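# Put a grinder body into the open carton

## Task

Get one grinder body inside the open carton, then open the gripper so the robot no longer holds it.

## Robot and tools

Robot: two arms, left_arm and right_arm, each with a two-finger parallel gripper and a wrist camera. Their bases sit in the scene frame at left_arm (-0.024, +0.356, 0) m, quat_wxyz (+0.996, 0, 0, +0.087), and right_arm (+0.006, -0.344, 0) m, quat_wxyz (+0.997, 0, 0, +0.071). The arm names are labels only. They do not match the left or right side of any picture.

Scene frame: the origin is on the table surface midway between the bases. +x points out across the table, +z points up, and left_arm is on the +y side. Every pose is given in this frame, with positions in metres and orientation as a quaternion in w, x, y, z order. The controlled point (end_effector_position) lies between the finger pads, about 1 cm short of the fingertips. The fingers extend along the gripper's +z axis and close along its y axis.

Row format: every motion command uses one flat list of 16 numbers covering both arms, even if only one arm should move. The first 8 are left_arm: x, y, z, qw, qx, qy, qz, opening. The last 8 are the same fields for right_arm. Position and quaternion are an absolute target pose in the scene frame, not an offset. Opening runs from -1 (closed) to +1 (fully open, 0.094 m).

Tools:
- execute_actions(actions, pictures). actions holds at most one item. An empty list just reports the state. An action {"rows": [...], "steps": n} carries 1 to 15 rows and n from 1 to 15 (default 15). Each control step is 1/30 s and uses one row, and the last row is repeated if there are fewer rows than steps. A wait {"steps": n} with n up to 300 sends nothing and returns once n steps have passed since the previous result; your thinking time counts toward those steps. pictures (boolean) switches the camera images on or off; they come by default.
- move(target, speed). target is one 16-number row as above, an absolute pose for each gripper. Both grippers follow straight paths that finish together, lasting 0.5 to 10 s; a longer path is cut off at 10 s. speed is the path's top speed in m/s, from 0.002 to 0.5 (default 0.25), and rotation is capped at twice that value in rad/s. The opening is sent when the move starts. The paths do not slow for obstacles or for the other arm. The result includes pictures and a "move:" line.
- wait(seconds): 0 to 10 s with no new command.
- zoom_image(camera, region): camera is cam_high, cam_left_wrist or cam_right_wrist. region is [x0, y0, x1, y1] in pixels, with (0,0) at the top left and at most 504 by 504. All images are 504x504.
- read_manual(section): returns only the URDF licence texts ("licences") and does not move anything.
This cannot be undone. The goal must still hold at that moment.

Motion limits: at each step the commanded pose is clipped to within 70 mm and 16 degrees of the gripper's measured pose. Damped inverse kinematics then tracks it, and position takes priority over orientation when both cannot be met. A call is refused, with nothing sent, if a target is more than 0.6 m from the arm's last reported position along any gripper axis. After an action each arm continues only to its last clipped pose, so a distant target may take several calls; check the reported pose and send the rest. Arms often stop a centimetre or more short, usually low, and the reported position is less accurate at long reach. To hold an arm still or keep a fixed orientation, resend the same full pose every call, taken from the last result before it stopped, rather than the drifted readout. Joint ranges (rad): waist -2.618 to 3.054, shoulder 0 to 3.142, elbow 0 to 3.142, wrist pitch -1.571 to 1.571, wrist yaw -1.571 to 1.571, wrist roll -2.094 to 2.094.

Gripping: grip_measured reports the finger opening on the same -1 to 1 scale; the last Joint positions value gives it in metres. Readings can be off by about 1 mm. To hold an object, command roughly 0.03 below grip_measured for a firm grasp, or less for a lighter one. Finger force is about 50 to 62 N per pad, and less on parts thinner than about 2 mm.

Result lines:
- The state line (left_arm: … | right_arm: …) gives each gripper's position and quaternion.
- "Hand target" shows where the controller is currently driving each gripper.
- "pose unreachable" means the clearance check altered or blocked that arm's command.
- HELD marks control steps whose row was not fully sent.
- The move line reports how the move ended: done, off_target, moving, held or fault. If only one arm is named, the other finished at its pose. It also reports distance to target. limits=paced means the pose was clipped. limits=held means some steps were blocked, and the arm may then move faster than speed.
- Joint torques include gravity and offsets, so they are only a rough sign of load.
- MOTOR HOT warns at 75 °C. An OVER-TEMPERATURE FAULT stops the arm at 90 °C, and at 100 °C the arm drops what it holds. Holding loads heats the motors, including while you think.

The simulation keeps running while you reason, and occasional disturbances may tug a held part or shove loose items.

Avoid these:
- knocking or placing anything off the table (this fails the task);
- letting the arms collide or press on each other;
- dropping or slipping the part, and fast impacts;
- aiming far past a contact, since that presses harder and faster moves hit harder.

A practical order:
1. Locate the grinder body and the carton in the cameras.
2. Open the gripper above the part, descend and close to grasp it.
3. Lift, carry it over the carton opening and lower it inside.
4. Open the fingers and withdraw.
5. Call finished_scene.

Each tool is called after "Call:" as name(argument=value, ...) on one line, values as JSON.

## Session

Call:
execute_actions(actions=[])

Scene clock: 0.00 s of 4400.00 s.
left_arm: end_effector_position=(+0.3751, -0.1884, +0.2774) grip_measured=+1.000 end_effector_quat_wxyz=(+0.576, +0.502, +0.608, -0.216) | right_arm: end_effector_position=(+0.3616, -0.5153, +0.1267) grip_measured=+1.000 end_effector_quat_wxyz=(+0.271, +0.207, +0.930, +0.138)
Joint positions: left_arm=[-1.076  2.24   2.048 -0.057  0.143  0.366  0.094] | right_arm=[-0.803  1.673  1.254 -0.741 -0.477 -0.121  0.094]
Joint velocities: left_arm=[-0.012  0.002 -0.017 -0.081  0.022 -0.066  0.   ] | right_arm=[-0.022 -0.007  0.012  0.051  0.007  0.022  0.   ]
Joint torques (N m, as the arm reports them, + toward a larger angle): no reading
Hand target (left_arm): +0.373, -0.187, +0.305; +0.597, +0.491, +0.594, -0.225
Hand target (right_arm): +0.366, -0.516, +0.138; +0.288, +0.199, +0.927, +0.136

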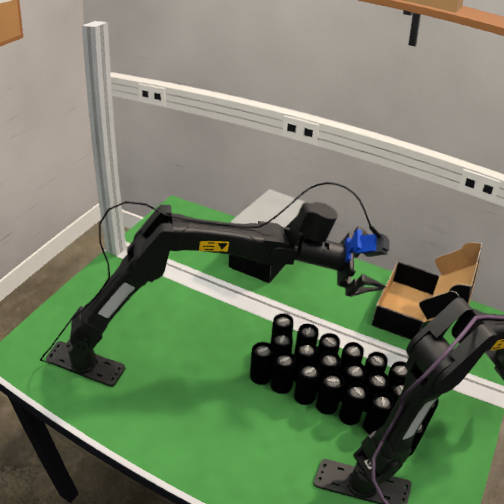

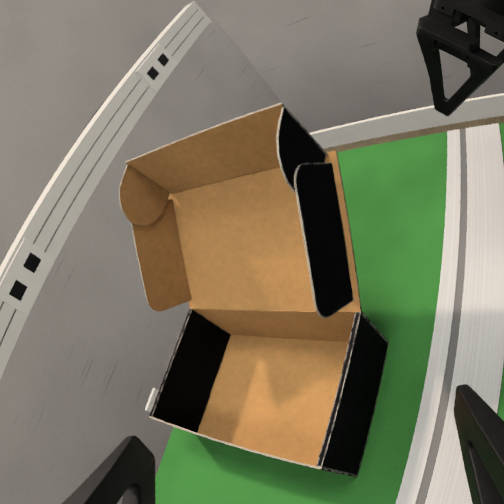

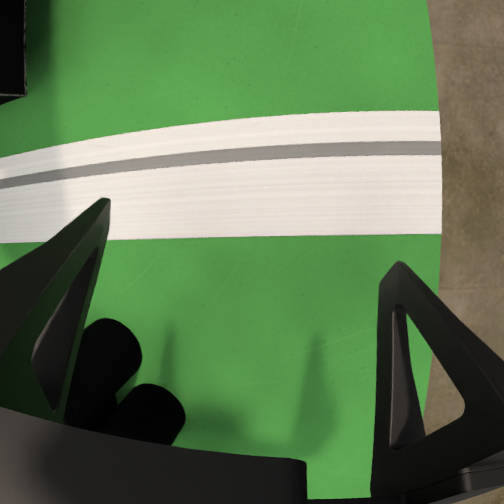

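Call:
move(target=[0.168,-0.012,0.15,0,0.38,0.925,0,1,0.3,-0.45,0.3,0.707,0,0.707,0,1], speed=0.35)

Call:
zoom_image(camera="cam_high", region=[200,220,500,440])

Scene clock: 5.13 s of 4400.00 s.
left_arm: end_effector_position=(+0.1710, -0.0049, +0.1376) grip_measured=+1.000 end_effector_quat_wxyz=(-0.009, +0.386, +0.922, +0.014) | right_arm: end_effector_position=(+0.3059, -0.4521, +0.2876) grip_measured=+1.000 end_effector_quat_wxyz=(+0.696, -0.005, +0.718, +0.011)
Joint positions: left_arm=[-1.256  2.181  2.145 -1.565 -0.011 -0.289  0.094] | right_arm=[-0.893  0.842  0.526  0.271 -0.774 -0.022  0.094]
Joint velocities: left_arm=[-0.002  0.002 -0.007 -0.022  0.051 -0.007  0.   ] | right_arm=[-0.012 -0.007  0.022 -0.051 -0.007 -0.051  0.   ]
Joint torques (N m, as the arm reports them, + toward a larger angle): left_arm=[ -0.6  -13.24   9.16   0.34   0.11   0.01] | right_arm=[-0.74 -2.05  6.42  1.58 -0.1   0.1 ]
Hand target (left_arm): +0.168, -0.012, +0.148; +0.001, +0.388, +0.922, -0.000
Hand target (right_arm): +0.302, -0.451, +0.295; +0.705, -0.008, +0.709, +0.006
Off the commanded pose (left_arm): 0.015 m, 2 deg.
Off the commanded pose (right_arm): 0.014 m, 2 deg.
move: off_target (left_arm, right_arm)

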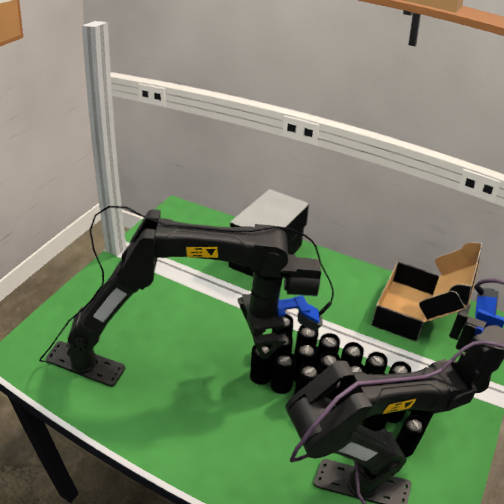

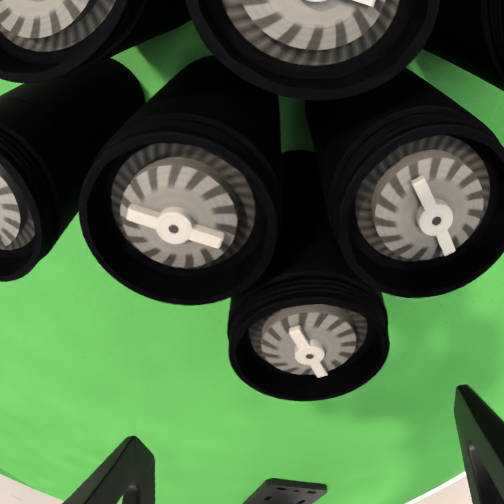

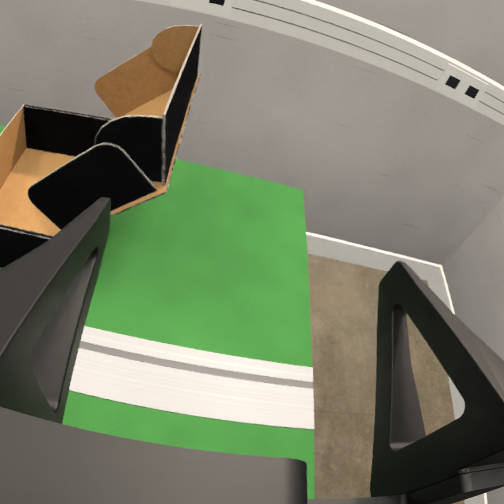

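Region (200, 220, 500, 440) of cam_high's 504x504 image, scaled by 1.680, with more detail than that image has; it fills the top 370 rows of this view, and the rest is white.

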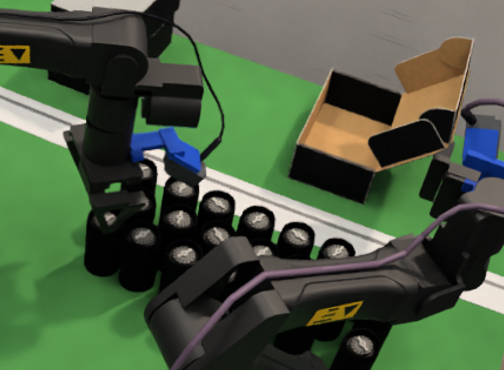

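Call:
move(target=[0.168,-0.016,0.082,0.04,0.38,0.924,-0.016,0.8,0.34,-0.3,0.32,0.7,-0.1,0.7,0.1,1], speed=0.12)

Call:
zoom_image(camera="cam_high", region=[210,270,350,410])

Scene clock: 9.43 s of 4400.00 s.
left_arm: end_effector_position=(+0.1661, -0.0080, +0.0677) grip_measured=+0.802 end_effector_quat_wxyz=(+0.009, +0.379, +0.925, +0.002) | right_arm: end_effector_position=(+0.3364, -0.3035, +0.3081) grip_measured=+1.000 end_effector_quat_wxyz=(+0.691, -0.104, +0.709, +0.096)
Joint positions: left_arm=[-1.272  2.12   1.769 -1.21  -0.014 -0.32   0.085] | right_arm=[-0.209  0.806  0.589  0.188 -0.35  -0.017  0.094]
Joint velocities: left_arm=[-0.002 -0.012  0.002 -0.022  0.022  0.037 -0.   ] | right_arm=[-0.022 -0.002  0.002  0.037 -0.007  0.037  0.   ]
Joint torques (N m, as the arm reports them, + toward a larger angle): left_arm=[ -0.69 -16.07   5.77   0.91  -0.12  -0.05] | right_arm=[0.81 0.17 9.24 1.58 0.05 0.05]
Hand target (left_arm): +0.169, -0.017, +0.082; +0.040, +0.379, +0.924, -0.016
Hand target (right_arm): +0.338, -0.302, +0.319; +0.697, -0.103, +0.703, +0.098
Off the commanded pose (left_arm): 0.017 m, 4 deg.
Off the commanded pose (right_arm): 0.013 m, 2 deg.
move: off_target (left_arm, right_arm)

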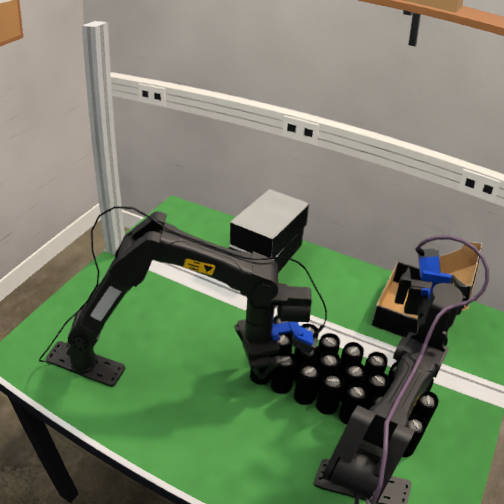

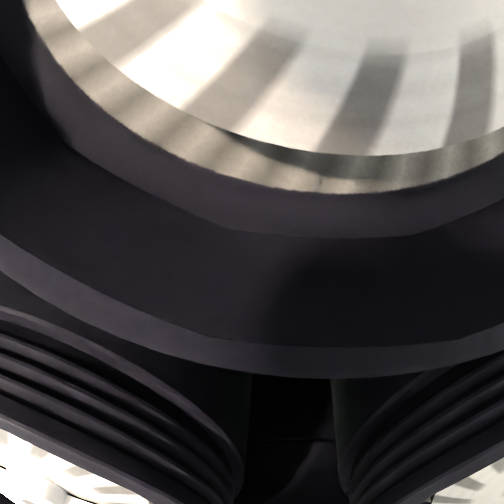

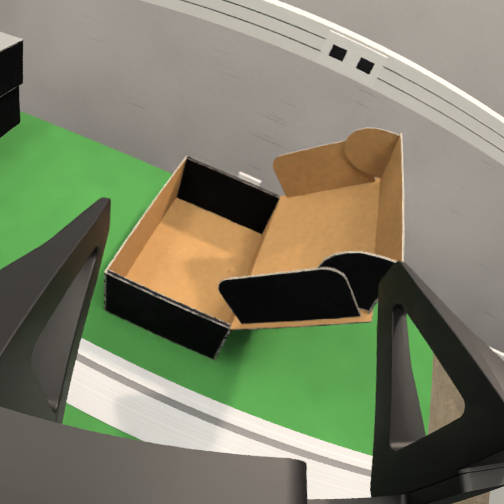

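Region (210, 270, 350, 410) of cam_high's 504x504 image, scaled by 3.600, with more detail than that image has.

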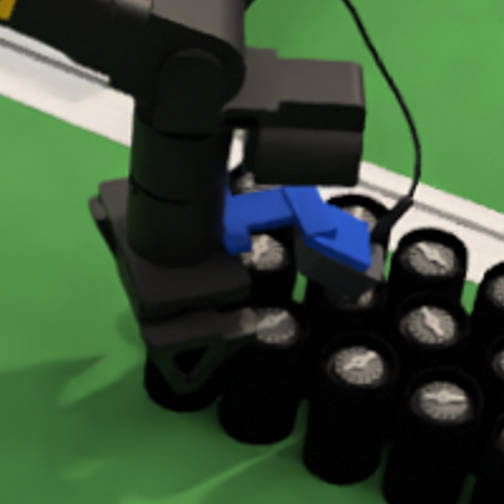

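Call:
move(target=[0.168,-0.016,0.082,0.04,0.38,0.924,-0.016,-0.05,0.34,-0.3,0.32,0.7,-0.1,0.7,0.1,1])

Call:
move(target=[0.15,0.02,0.19,0.04,0.38,0.924,-0.016,-0.05,0.3,-0.27,0.3,0.68,-0.2,0.68,0.2,1], speed=0.15)

Call:
move(target=[0.12,0.1,0.29,0,0,0.976,-0.216,-0.05,0.12,-0.02,0.25,0.5,-0.5,0.5,0.5,1])

Scene clock: 12.33 s of 4400.00 s.
left_arm: end_effector_position=(+0.1652, -0.0077, +0.0672) grip_measured=+0.031 end_effector_quat_wxyz=(+0.009, +0.379, +0.925, -0.001) | right_arm: end_effector_position=(+0.3365, -0.3024, +0.3081) grip_measured=+1.000 end_effector_quat_wxyz=(+0.691, -0.102, +0.709, +0.096)
Joint positions: left_arm=[-1.272  2.113  1.757 -1.2   -0.011 -0.321  0.048] | right_arm=[-0.2    0.806  0.589  0.188 -0.34  -0.014  0.094]
Joint velocities: left_arm=[-0.012 -0.017  0.002 -0.022  0.007 -0.051 -0.001] | right_arm=[-0.012 -0.002  0.012 -0.051  0.022  0.007  0.   ]
Joint torques (N m, as the arm reports them, + toward a larger angle): left_arm=[ -0.73 -16.04   5.53   0.8   -0.16  -0.04] | right_arm=[0.84 0.53 8.82 1.75 0.05 0.1 ]
Hand target (left_arm): +0.168, -0.015, +0.082; +0.039, +0.379, +0.924, -0.016
Hand target (right_arm): +0.339, -0.300, +0.320; +0.700, -0.100, +0.700, +0.100
Off the commanded pose (left_arm): 0.017 m, 4 deg.
Off the commanded pose (right_arm): 0.013 m, 2 deg.
move: off_target (left_arm, right_arm)

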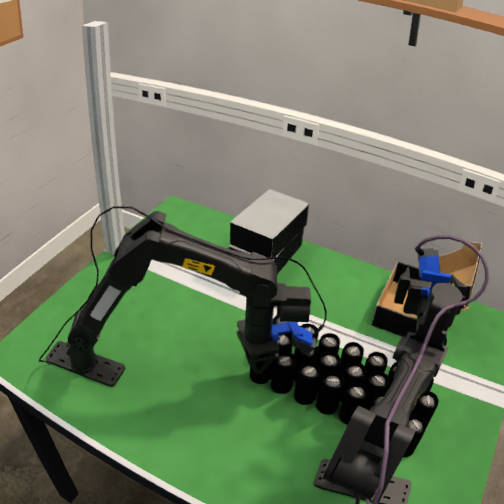

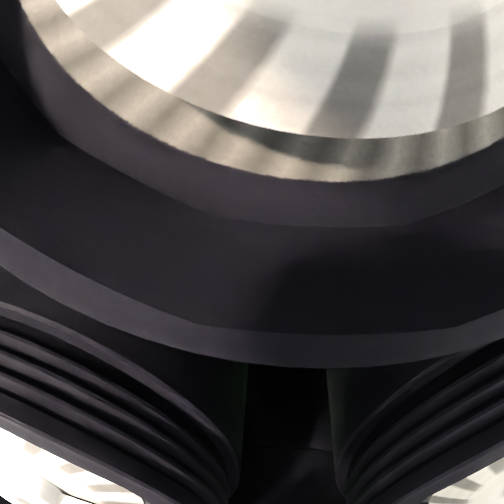

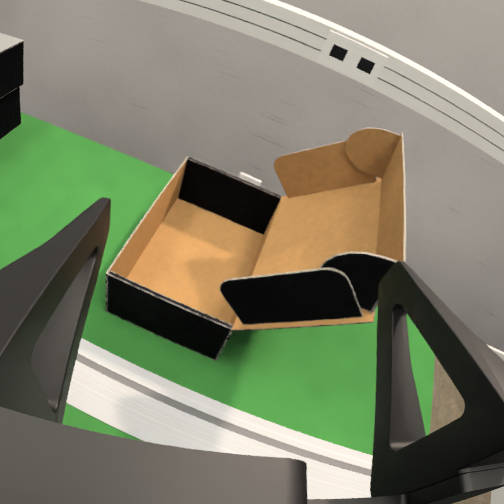

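Scene clock: 13.93 s of 4400.00 s.
left_arm: end_effector_position=(+0.1483, +0.0271, +0.1665) grip_measured=+0.031 end_effector_quat_wxyz=(+0.009, +0.378, +0.926, +0.002) | right_arm: end_effector_position=(+0.3049, -0.2686, +0.2908) grip_measured=+1.000 end_effector_quat_wxyz=(+0.664, -0.198, +0.692, +0.203)
Joint positions: left_arm=[-1.272  1.969  1.94  -1.53  -0.015 -0.321  0.048] | right_arm=[-0.295  0.76   0.521  0.191 -0.727 -0.014  0.094]
Joint velocities: left_arm=[-0.027  0.007  0.012  0.022 -0.022 -0.022  0.001] | right_arm=[-0.012 -0.017  0.012  0.022  0.022  0.066  0.   ]
Joint torques (N m, as the arm reports them, + toward a larger angle): left_arm=[ -0.71 -14.57   9.09   0.49  -0.1   -0.04] | right_arm=[-0.73 -2.03  6.42  1.61 -0.13  0.08]
Hand target (left_arm): +0.148, +0.023, +0.189; +0.040, +0.379, +0.924, -0.016
Hand target (right_arm): +0.300, -0.270, +0.300; +0.677, -0.200, +0.680, +0.200
Off the commanded pose (left_arm): 0.025 m, 4 deg.
Off the commanded pose (right_arm): 0.010 m, 2 deg.
move: off_target (left_arm)

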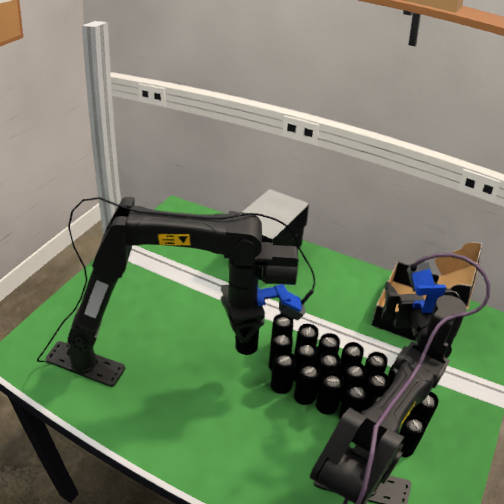

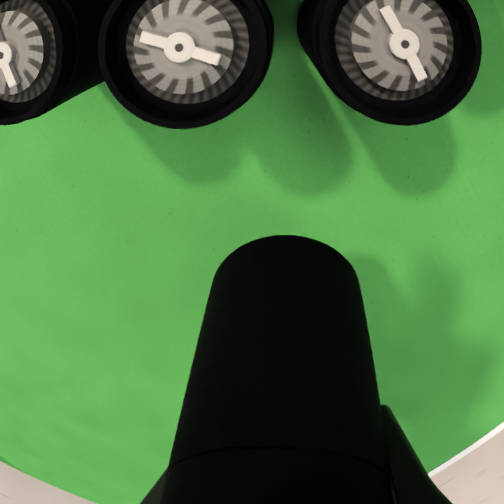

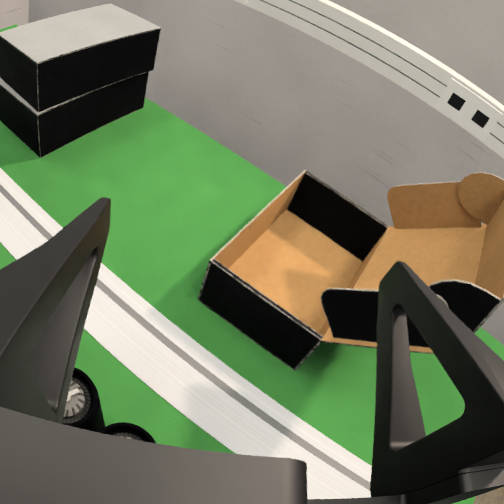

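Scene clock: 16.60 s of 4400.00 s.
left_arm: end_effector_position=(+0.1183, +0.1007, +0.2759) grip_measured=+0.030 end_effector_quat_wxyz=(-0.009, -0.001, +0.982, -0.190) | right_arm: end_effector_position=(+0.1192, -0.0289, +0.2409) grip_measured=+1.000 end_effector_quat_wxyz=(+0.484, -0.504, +0.518, +0.494)
Joint positions: left_arm=[-1.092  1.494  1.78  -1.557  0.242 -0.957  0.048] | right_arm=[ 0.733  0.958  0.388  0.511 -0.691 -0.014  0.094]
Joint velocities: left_arm=[ 0.012 -0.017  0.012 -0.037 -0.007  0.037  0.   ] | right_arm=[-0.007 -0.007 -0.007 -0.051 -0.022 -0.066  0.   ]
Joint torques (N m, as the arm reports them, + toward a larger angle): left_arm=[ 0.66 -9.15  5.84  1.24  0.31  0.  ] | right_arm=[ 0.84 -0.32  8.18  1.65  0.03 -0.07]
Hand target (left_arm): +0.118, +0.102, +0.288; +0.002, -0.002, +0.977, -0.215
Hand target (right_arm): +0.119, -0.025, +0.250; +0.493, -0.505, +0.506, +0.495
Off the commanded pose (left_arm): 0.014 m, 3 deg.
Off the commanded pose (right_arm): 0.013 m, 3 deg.
move: off_target (left_arm, right_arm)

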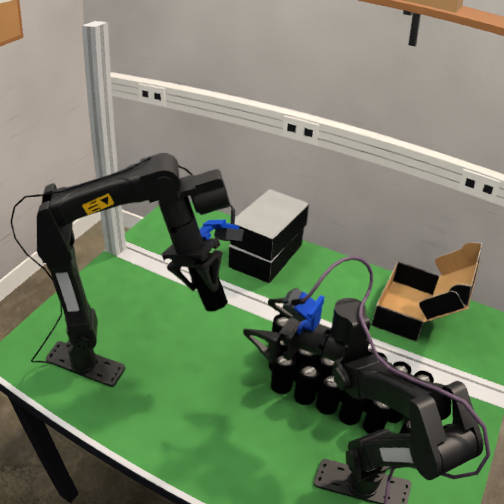

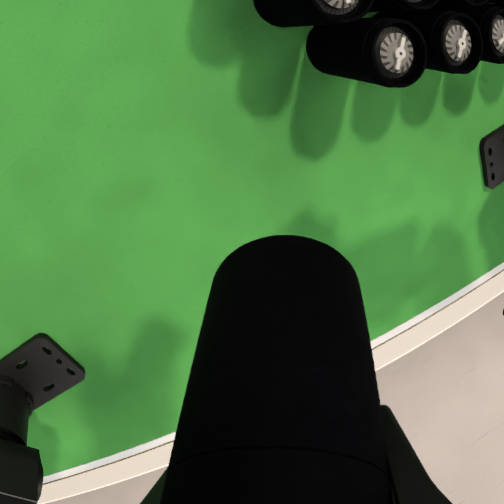

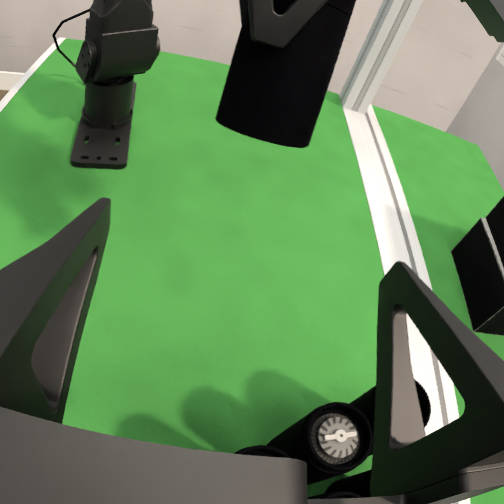

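Call:
move(target=[0.12,0.1,0.29,0,0,0.976,-0.216,-0.05,0.12,0.092,0.268,0.49,-0.49,0.51,0.51,1], speed=0.1)

Scene clock: 19.57 s of 4400.00 s.
left_arm: end_effector_position=(+0.1160, +0.1024, +0.2753) grip_measured=+0.030 end_effector_quat_wxyz=(-0.014, -0.002, +0.982, -0.187) | right_arm: end_effector_position=(+0.1208, +0.0851, +0.2537) grip_measured=+1.000 end_effector_quat_wxyz=(+0.479, -0.499, +0.521, +0.500)
Joint positions: left_arm=[-1.092  1.494  1.78  -1.568  0.247 -0.958  0.048] | right_arm=[ 0.995  1.423  0.708  0.67  -0.434  0.024  0.094]
Joint velocities: left_arm=[-0.002  0.002  0.007 -0.022  0.051 -0.022 -0.001] | right_arm=[ 0.002 -0.002 -0.002 -0.051  0.007 -0.066  0.   ]
Joint torques (N m, as the arm reports them, + toward a larger angle): left_arm=[ 1.1  -7.84  7.97  1.25  0.34  0.08] | right_arm=[ 0.77 -4.11  8.64  1.75  0.06  0.1 ]
Hand target (left_arm): +0.119, +0.101, +0.290; +0.001, -0.000, +0.977, -0.216
Hand target (right_arm): +0.120, +0.091, +0.269; +0.490, -0.492, +0.510, +0.509
Off the commanded pose (left_arm): 0.015 m, 4 deg.
Off the commanded pose (right_arm): 0.016 m, 2 deg.
move: off_target (left_arm, right_arm)

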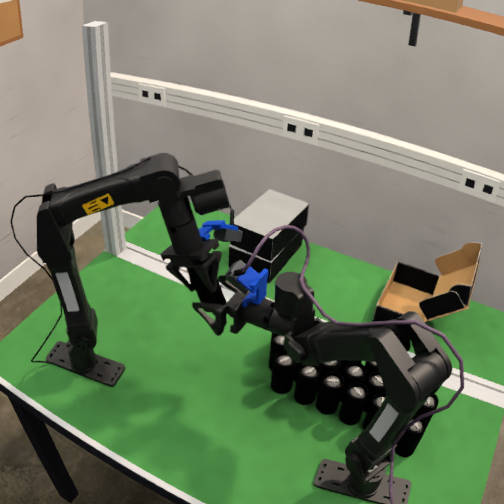

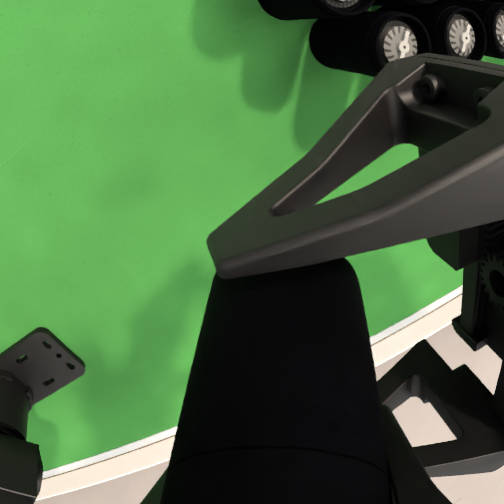

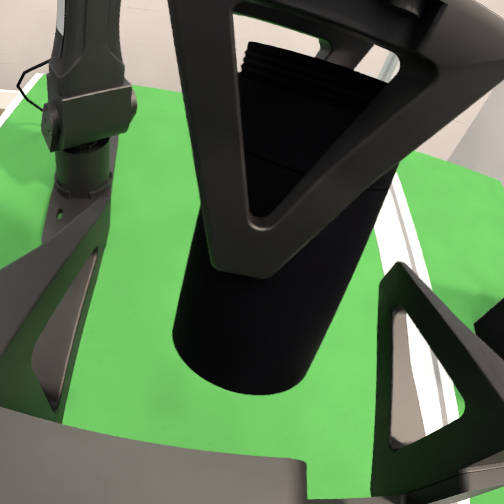

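Call:
move(target=[0.12,0.1,0.29,0,0,0.976,-0.216,-0.05,0.135,0.094,0.268,0.475,-0.475,0.524,0.524,0.5], speed=0.1)

Call:
move(target=[0.12,0.1,0.29,0,0,0.976,-0.216,-0.05,0.135,0.094,0.268,0.475,-0.475,0.524,0.524,-0.03])

Scene clock: 22.20 s of 4400.00 s.
left_arm: end_effector_position=(+0.1151, +0.1036, +0.2749) grip_measured=+0.030 end_effector_quat_wxyz=(-0.016, -0.002, +0.983, -0.184) | right_arm: end_effector_position=(+0.1300, +0.0904, +0.2541) grip_measured=+0.502 end_effector_quat_wxyz=(+0.465, -0.483, +0.534, +0.516)
Joint positions: left_arm=[-1.092  1.494  1.78  -1.575  0.247 -0.958  0.048] | right_arm=[ 0.973  1.46   0.736  0.683 -0.458  0.084  0.071]
Joint velocities: left_arm=[ 0.002 -0.002  0.017 -0.007 -0.007  0.037 -0.001] | right_arm=[ 0.002 -0.007  0.007  0.037 -0.007 -0.037 -0.   ]
Joint torques (N m, as the arm reports them, + toward a larger angle): left_arm=[ 1.07 -7.86  7.78  1.28  0.35  0.13] | right_arm=[-0.63 -4.32  8.57  1.73 -0.14  0.08]
Hand target (left_arm): +0.119, +0.101, +0.290; +0.001, -0.000, +0.976, -0.216
Hand target (right_arm): +0.135, +0.094, +0.268; +0.475, -0.475, +0.524, +0.524
Off the commanded pose (left_arm): 0.016 m, 4 deg.
Off the commanded pose (right_arm): 0.015 m, 2 deg.
move: off_target (left_arm, right_arm)

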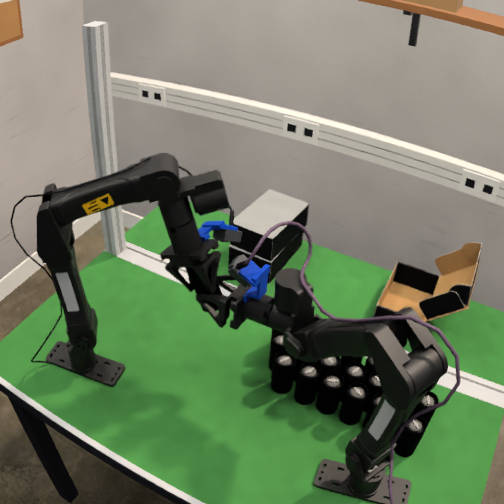

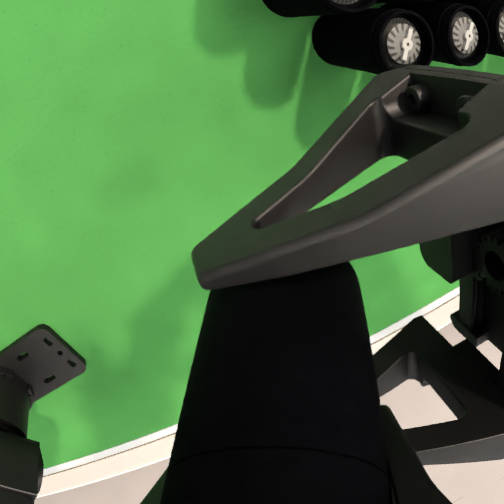

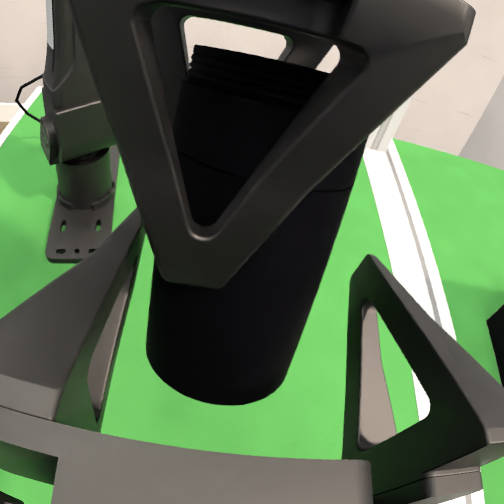

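Scene clock: 22.90 s of 4400.00 s.
left_arm: end_effector_position=(+0.1167, +0.1038, +0.2750) grip_measured=+0.030 end_effector_quat_wxyz=(-0.014, -0.004, +0.983, -0.185) | right_arm: end_effector_position=(+0.1261, +0.0908, +0.2544) grip_measured=+0.041 end_effector_quat_wxyz=(+0.460, -0.487, +0.530, +0.520)
Joint positions: left_arm=[-1.089  1.494  1.78  -1.572  0.245 -0.958  0.048] | right_arm=[ 0.976  1.46   0.736  0.684 -0.471  0.084  0.049]
Joint velocities: left_arm=[ 0.007  0.012 -0.022  0.037 -0.007 -0.037 -0.001] | right_arm=[-0.007  0.002 -0.007  0.007  0.007  0.022 -0.   ]
Joint torques (N m, as the arm reports them, + toward a larger angle): left_arm=[ 0.71 -7.79  7.71  1.31  0.37  0.11] | right_arm=[-0.86 -4.32  8.54  1.74  0.02  0.12]
Hand target (left_arm): +0.119, +0.101, +0.290; +0.000, -0.000, +0.976, -0.216
Hand target (right_arm): +0.135, +0.093, +0.268; +0.475, -0.475, +0.524, +0.524
Off the commanded pose (left_arm): 0.016 m, 4 deg.
Off the commanded pose (right_arm): 0.017 m, 2 deg.
move: off_target (left_arm, right_arm)

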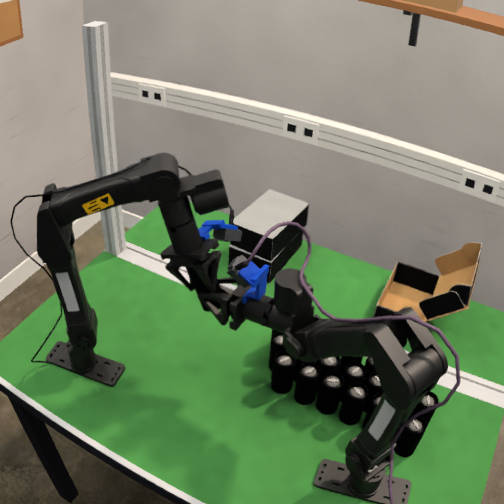

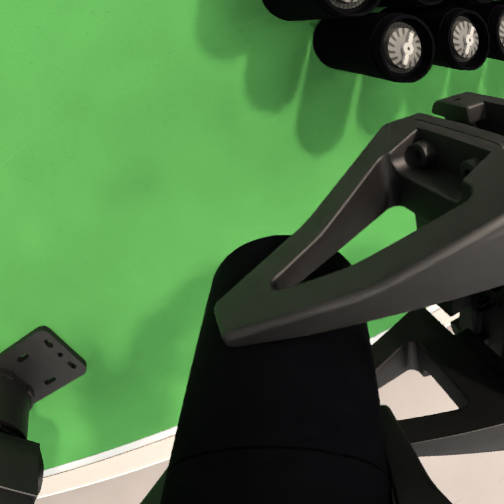

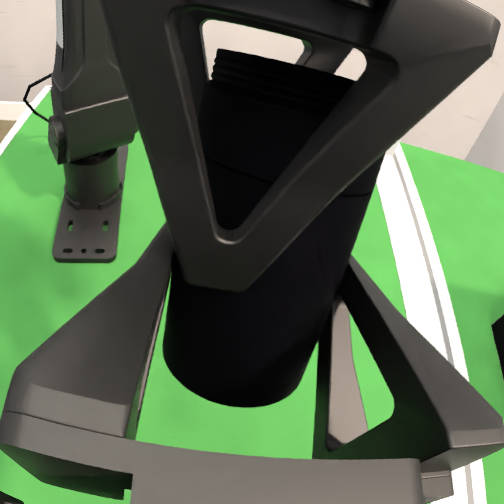

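Call:
move(target=[0.12,0.1,0.29,0,0,0.976,-0.216,0.25,0.132,0.094,0.268,0.475,-0.475,0.524,0.524,-0.03])

Call:
move(target=[0.12,0.1,0.29,0,0,0.976,-0.216,0.25,0.132,0.068,0.21,0.475,-0.475,0.524,0.524,-0.03], speed=0.12)

Call:
move(target=[0.07,0.18,0.3,0,0,0.965,-0.26,0.25,0.42,-0.2,0.21,0.23,0,0.973,0,-0.03], speed=0.3)

Call:
move(target=[0.07,0.18,0.3,0,0,0.965,-0.26,0.25,0.535,-0.232,0.14,0.24,0,0.971,0,-0.03], speed=0.15)

Scene clock: 27.10 s of 4400.00 s.
left_arm: end_effector_position=(+0.1160, +0.1046, +0.2746) grip_measured=+0.248 end_effector_quat_wxyz=(-0.016, -0.005, +0.983, -0.183) | right_arm: end_effector_position=(+0.1259, +0.0905, +0.2440) grip_measured=+0.041 end_effector_quat_wxyz=(+0.447, -0.490, +0.543, +0.515)
Joint positions: left_arm=[-1.089  1.494  1.78  -1.577  0.245 -0.958  0.059] | right_arm=[ 0.976  1.465  0.732  0.654 -0.471  0.085  0.049]
Joint velocities: left_arm=[-0.002  0.002  0.012 -0.007  0.051 -0.022  0.   ] | right_arm=[-0.017 -0.002 -0.012 -0.007  0.022  0.022 -0.001]
Joint torques (N m, as the arm reports them, + toward a larger angle): left_arm=[ 0.75 -7.62  7.85  1.31  0.34  0.1 ] | right_arm=[-0.22 -5.15  8.3   1.99  0.09  0.1 ]
Hand target (left_arm): +0.119, +0.101, +0.290; +0.001, -0.000, +0.976, -0.216
Hand target (right_arm): +0.131, +0.093, +0.268; +0.475, -0.475, +0.524, +0.524
Off the commanded pose (left_arm): 0.017 m, 4 deg.
Off the commanded pose (right_arm): 0.025 m, 4 deg.
After step 90, 0.50 s passed at rest.
move: off_target (left_arm, right_arm)

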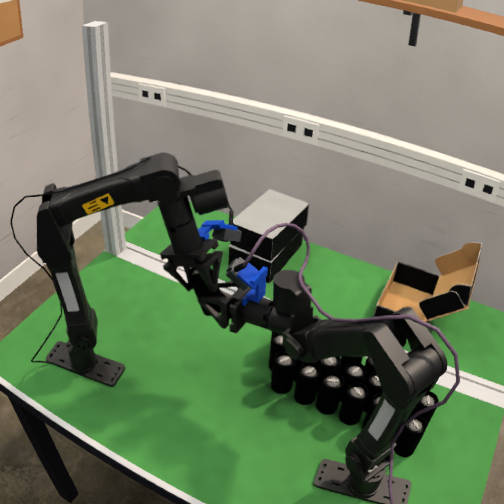

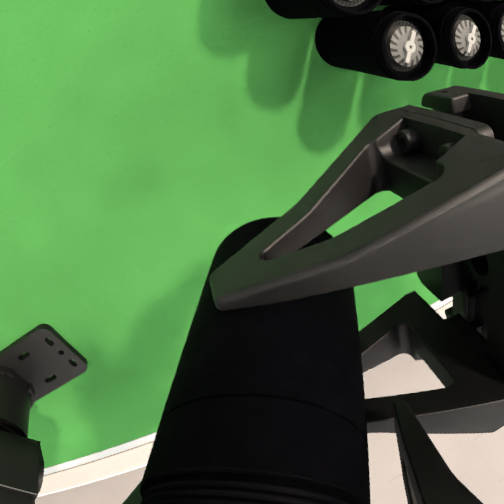

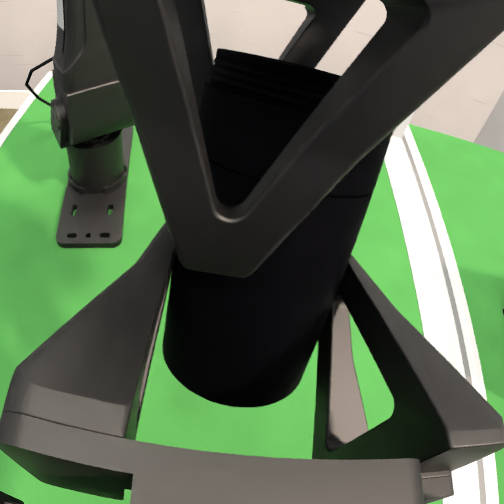

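Scene clock: 28.30 s of 4400.00 s.
left_arm: end_effector_position=(+0.1144, +0.1039, +0.2750) grip_measured=+0.248 end_effector_quat_wxyz=(-0.020, -0.004, +0.982, -0.185) | right_arm: end_effector_position=(+0.1273, +0.0650, +0.1851) grip_measured=+0.041 end_effector_quat_wxyz=(+0.444, -0.487, +0.554, +0.508)
Joint positions: left_arm=[-1.089  1.494  1.78  -1.578  0.255 -0.958  0.059] | right_arm=[ 0.94   1.529  0.525  0.904 -0.49   0.085  0.049]
Joint velocities: left_arm=[-0.007  0.002  0.007  0.022  0.037 -0.051  0.   ] | right_arm=[-0.007 -0.007 -0.022  0.007 -0.081 -0.037 -0.   ]
Joint torques (N m, as the arm reports them, + toward a larger angle): left_arm=[ 0.82 -7.85  7.83  1.33  0.28  0.12] | right_arm=[-0.69 -4.61  6.74  2.24 -0.16  0.06]
Hand target (left_arm): +0.119, +0.101, +0.290; +0.000, -0.000, +0.976, -0.216
Hand target (right_arm): +0.132, +0.067, +0.210; +0.474, -0.476, +0.524, +0.523
Off the commanded pose (left_arm): 0.016 m, 4 deg.
Off the commanded pose (right_arm): 0.026 m, 5 deg.
move: off_target (left_arm, right_arm)

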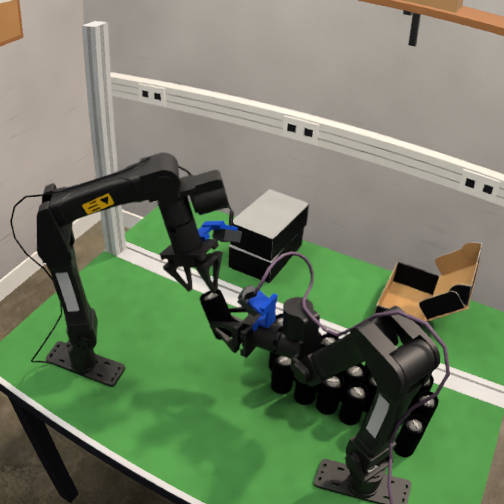

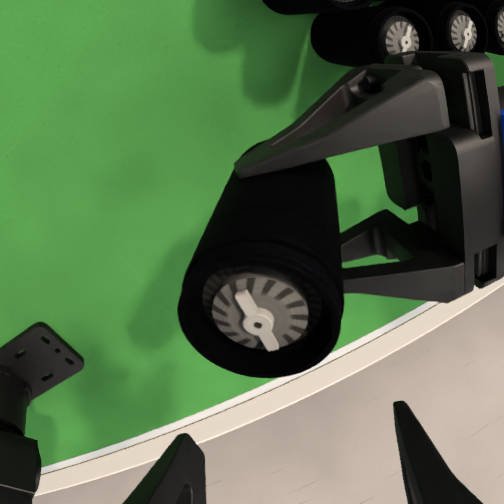

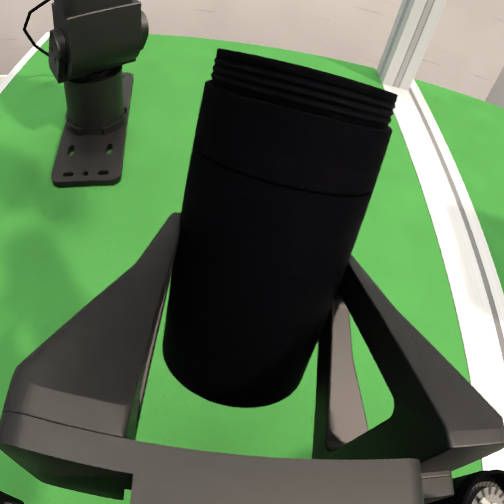

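Scene clock: 31.90 s of 4400.00 s.
left_arm: end_effector_position=(+0.0721, +0.1756, +0.2950) grip_measured=+0.248 end_effector_quat_wxyz=(+0.014, -0.010, +0.964, -0.265) | right_arm: end_effector_position=(+0.4045, -0.1962, +0.1896) grip_measured=+0.043 end_effector_quat_wxyz=(+0.193, -0.001, +0.981, +0.003)
Joint positions: left_arm=[-0.96   1.107  1.541 -1.585  0.346 -0.88   0.059] | right_arm=[ 0.272  1.837  1.784 -1.156  0.147  0.384  0.049]
Joint velocities: left_arm=[ 0.002 -0.002  0.027 -0.066 -0.095 -0.125  0.001] | right_arm=[-0.002  0.012 -0.007 -0.022  0.037 -0.051  0.   ]
Joint torques (N m, as the arm reports them, + toward a larger angle): left_arm=[ 0.82 -3.86  4.89  1.24  0.29  0.14] | right_arm=[-0.34 -8.73  9.25  1.    0.28  0.07]
Hand target (left_arm): +0.069, +0.179, +0.298; +0.018, -0.006, +0.962, -0.274
Hand target (right_arm): +0.417, -0.197, +0.212; +0.232, +0.012, +0.973, +0.009
Off the commanded pose (left_arm): 0.007 m, 2 deg.
Off the commanded pose (right_arm): 0.026 m, 4 deg.
joint sent to its limit (left arm) — the command would take joint 4 (wrist pitch) past its lower limit, so that joint was sent only as far as its limit.
move: off_target (right_arm)

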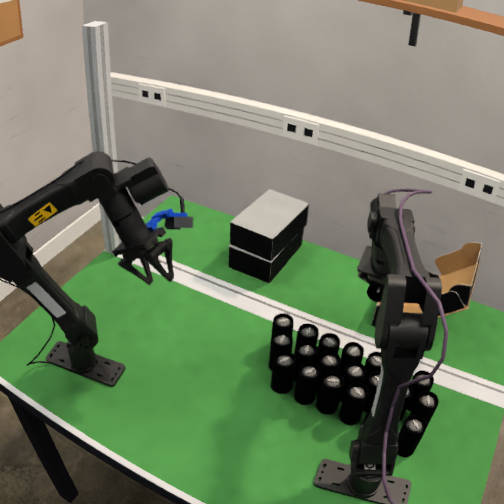

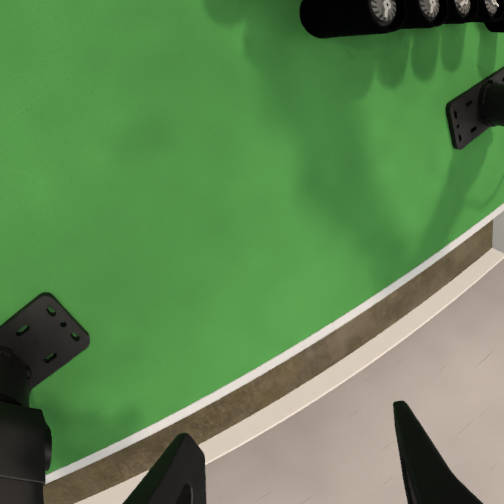

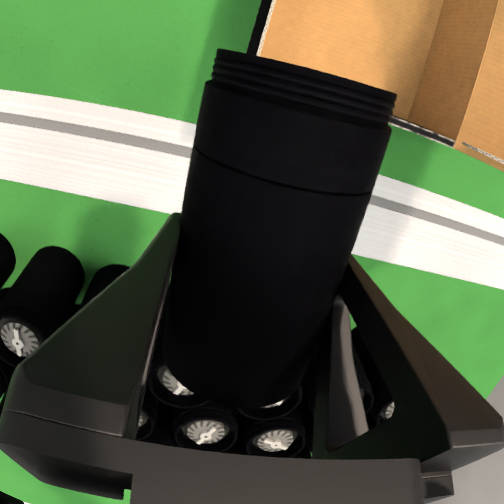

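Scene clock: 33.27 s of 4400.00 s.
left_arm: end_effector_position=(+0.0727, +0.1759, +0.2952) grip_measured=+0.248 end_effector_quat_wxyz=(+0.014, -0.010, +0.964, -0.266) | right_arm: end_effector_position=(+0.5142, -0.2337, +0.1087) grip_measured=+0.043 end_effector_quat_wxyz=(+0.186, -0.001, +0.982, -0.011)
Joint positions: left_arm=[-0.953  1.107  1.541 -1.585  0.35  -0.874  0.059] | right_arm=[ 0.107  2.226  2.036 -1.02   0.111  0.227  0.049]
Joint velocities: left_arm=[-0.007 -0.022 -0.022  0.007  0.066  0.007  0.   ] | right_arm=[-0.022 -0.007  0.042  0.007 -0.037 -0.022 -0.   ]
Joint torques (N m, as the arm reports them, + toward a larger angle): left_arm=[ 0.75 -3.79  5.25  1.16  0.33  0.11] | right_arm=[ -0.29 -12.57   9.44   1.15   0.04  -0.12]
Hand target (left_arm): +0.070, +0.179, +0.299; +0.020, -0.005, +0.961, -0.276
Hand target (right_arm): +0.533, -0.231, +0.142; +0.241, -0.000, +0.971, +0.001
Off the commanded pose (left_arm): 0.007 m, 2 deg.
Off the commanded pose (right_arm): 0.038 m, 6 deg.
joint sent to its limit (left arm) — the command would take joint 4 (wrist pitch) past its lower limit, so that joint was sent only as far as its limit.
move: off_target (right_arm)

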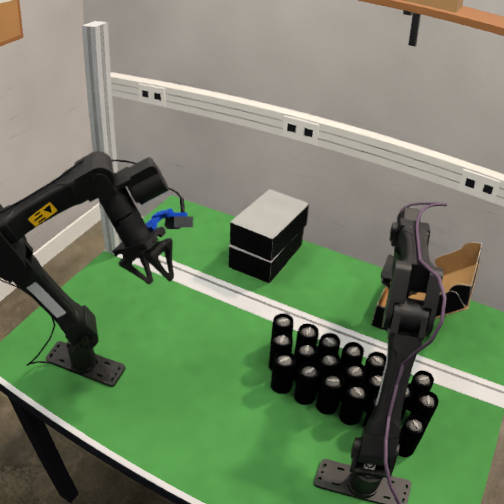

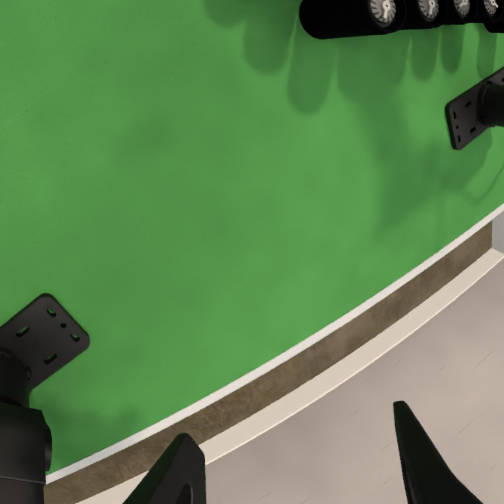

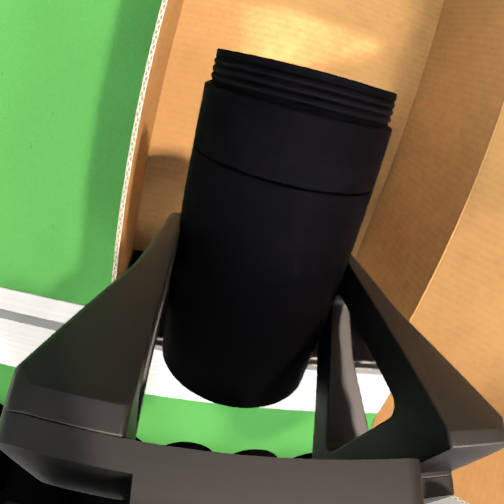

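Call:
move(target=[0.07,0.18,0.3,0,0,0.965,-0.26,0.25,0.545,-0.25,0.045,0.22,0.04,0.975,-0.01,-0.03], speed=0.04)

Scene clock: 36.60 s of 4400.00 s.
left_arm: end_effector_position=(+0.0727, +0.1759, +0.2952) grip_measured=+0.248 end_effector_quat_wxyz=(+0.014, -0.009, +0.964, -0.266) | right_arm: end_effector_position=(+0.5310, -0.2441, +0.0374) grip_measured=+0.043 end_effector_quat_wxyz=(+0.190, +0.025, +0.981, -0.010)
Joint positions: left_arm=[-0.953  1.107  1.541 -1.585  0.35  -0.874  0.059] | right_arm=[ 0.08   2.308  1.886 -0.781  0.11   0.253  0.049]
Joint velocities: left_arm=[ 0.012  0.002 -0.007  0.037  0.007 -0.095  0.   ] | right_arm=[-0.012 -0.002  0.002 -0.037 -0.022 -0.037 -0.001]
Joint torques (N m, as the arm reports them, + toward a larger angle): left_arm=[ 0.78 -3.85  5.35  1.23  0.34  0.12] | right_arm=[ -0.7  -11.66   5.86   1.22   0.2    0.09]
Hand target (left_arm): +0.070, +0.179, +0.299; +0.020, -0.006, +0.961, -0.276
Hand target (right_arm): +0.545, -0.250, +0.045; +0.219, +0.040, +0.975, -0.009
Off the commanded pose (left_arm): 0.007 m, 2 deg.
Off the commanded pose (right_arm): 0.017 m, 4 deg.
joint sent to its limit (left arm) — the command would take joint 4 (wrist pitch) past its lower limit, so that joint was sent only as far as its limit.
move: off_target (right_arm)

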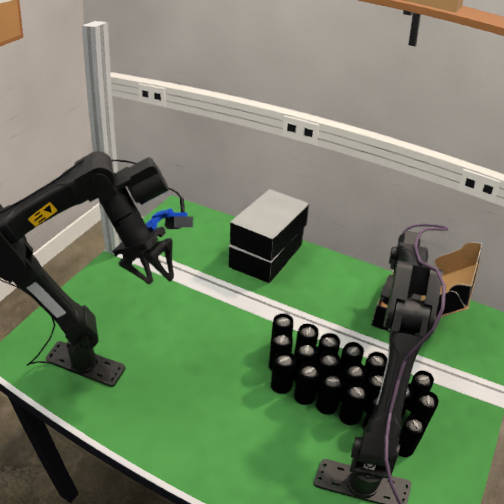

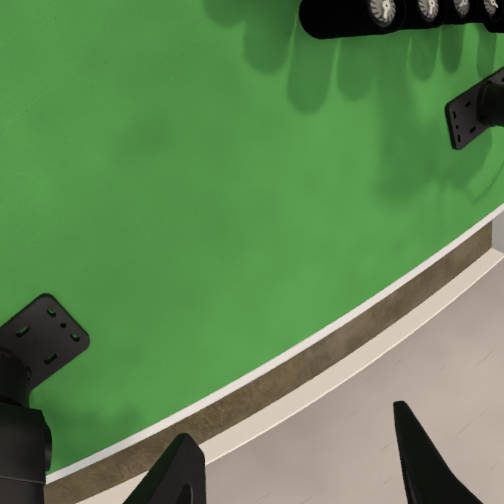

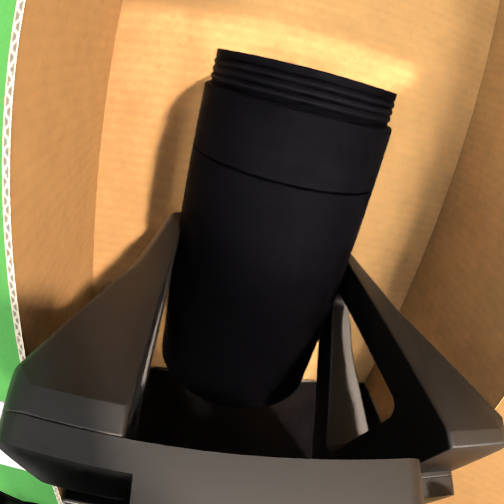

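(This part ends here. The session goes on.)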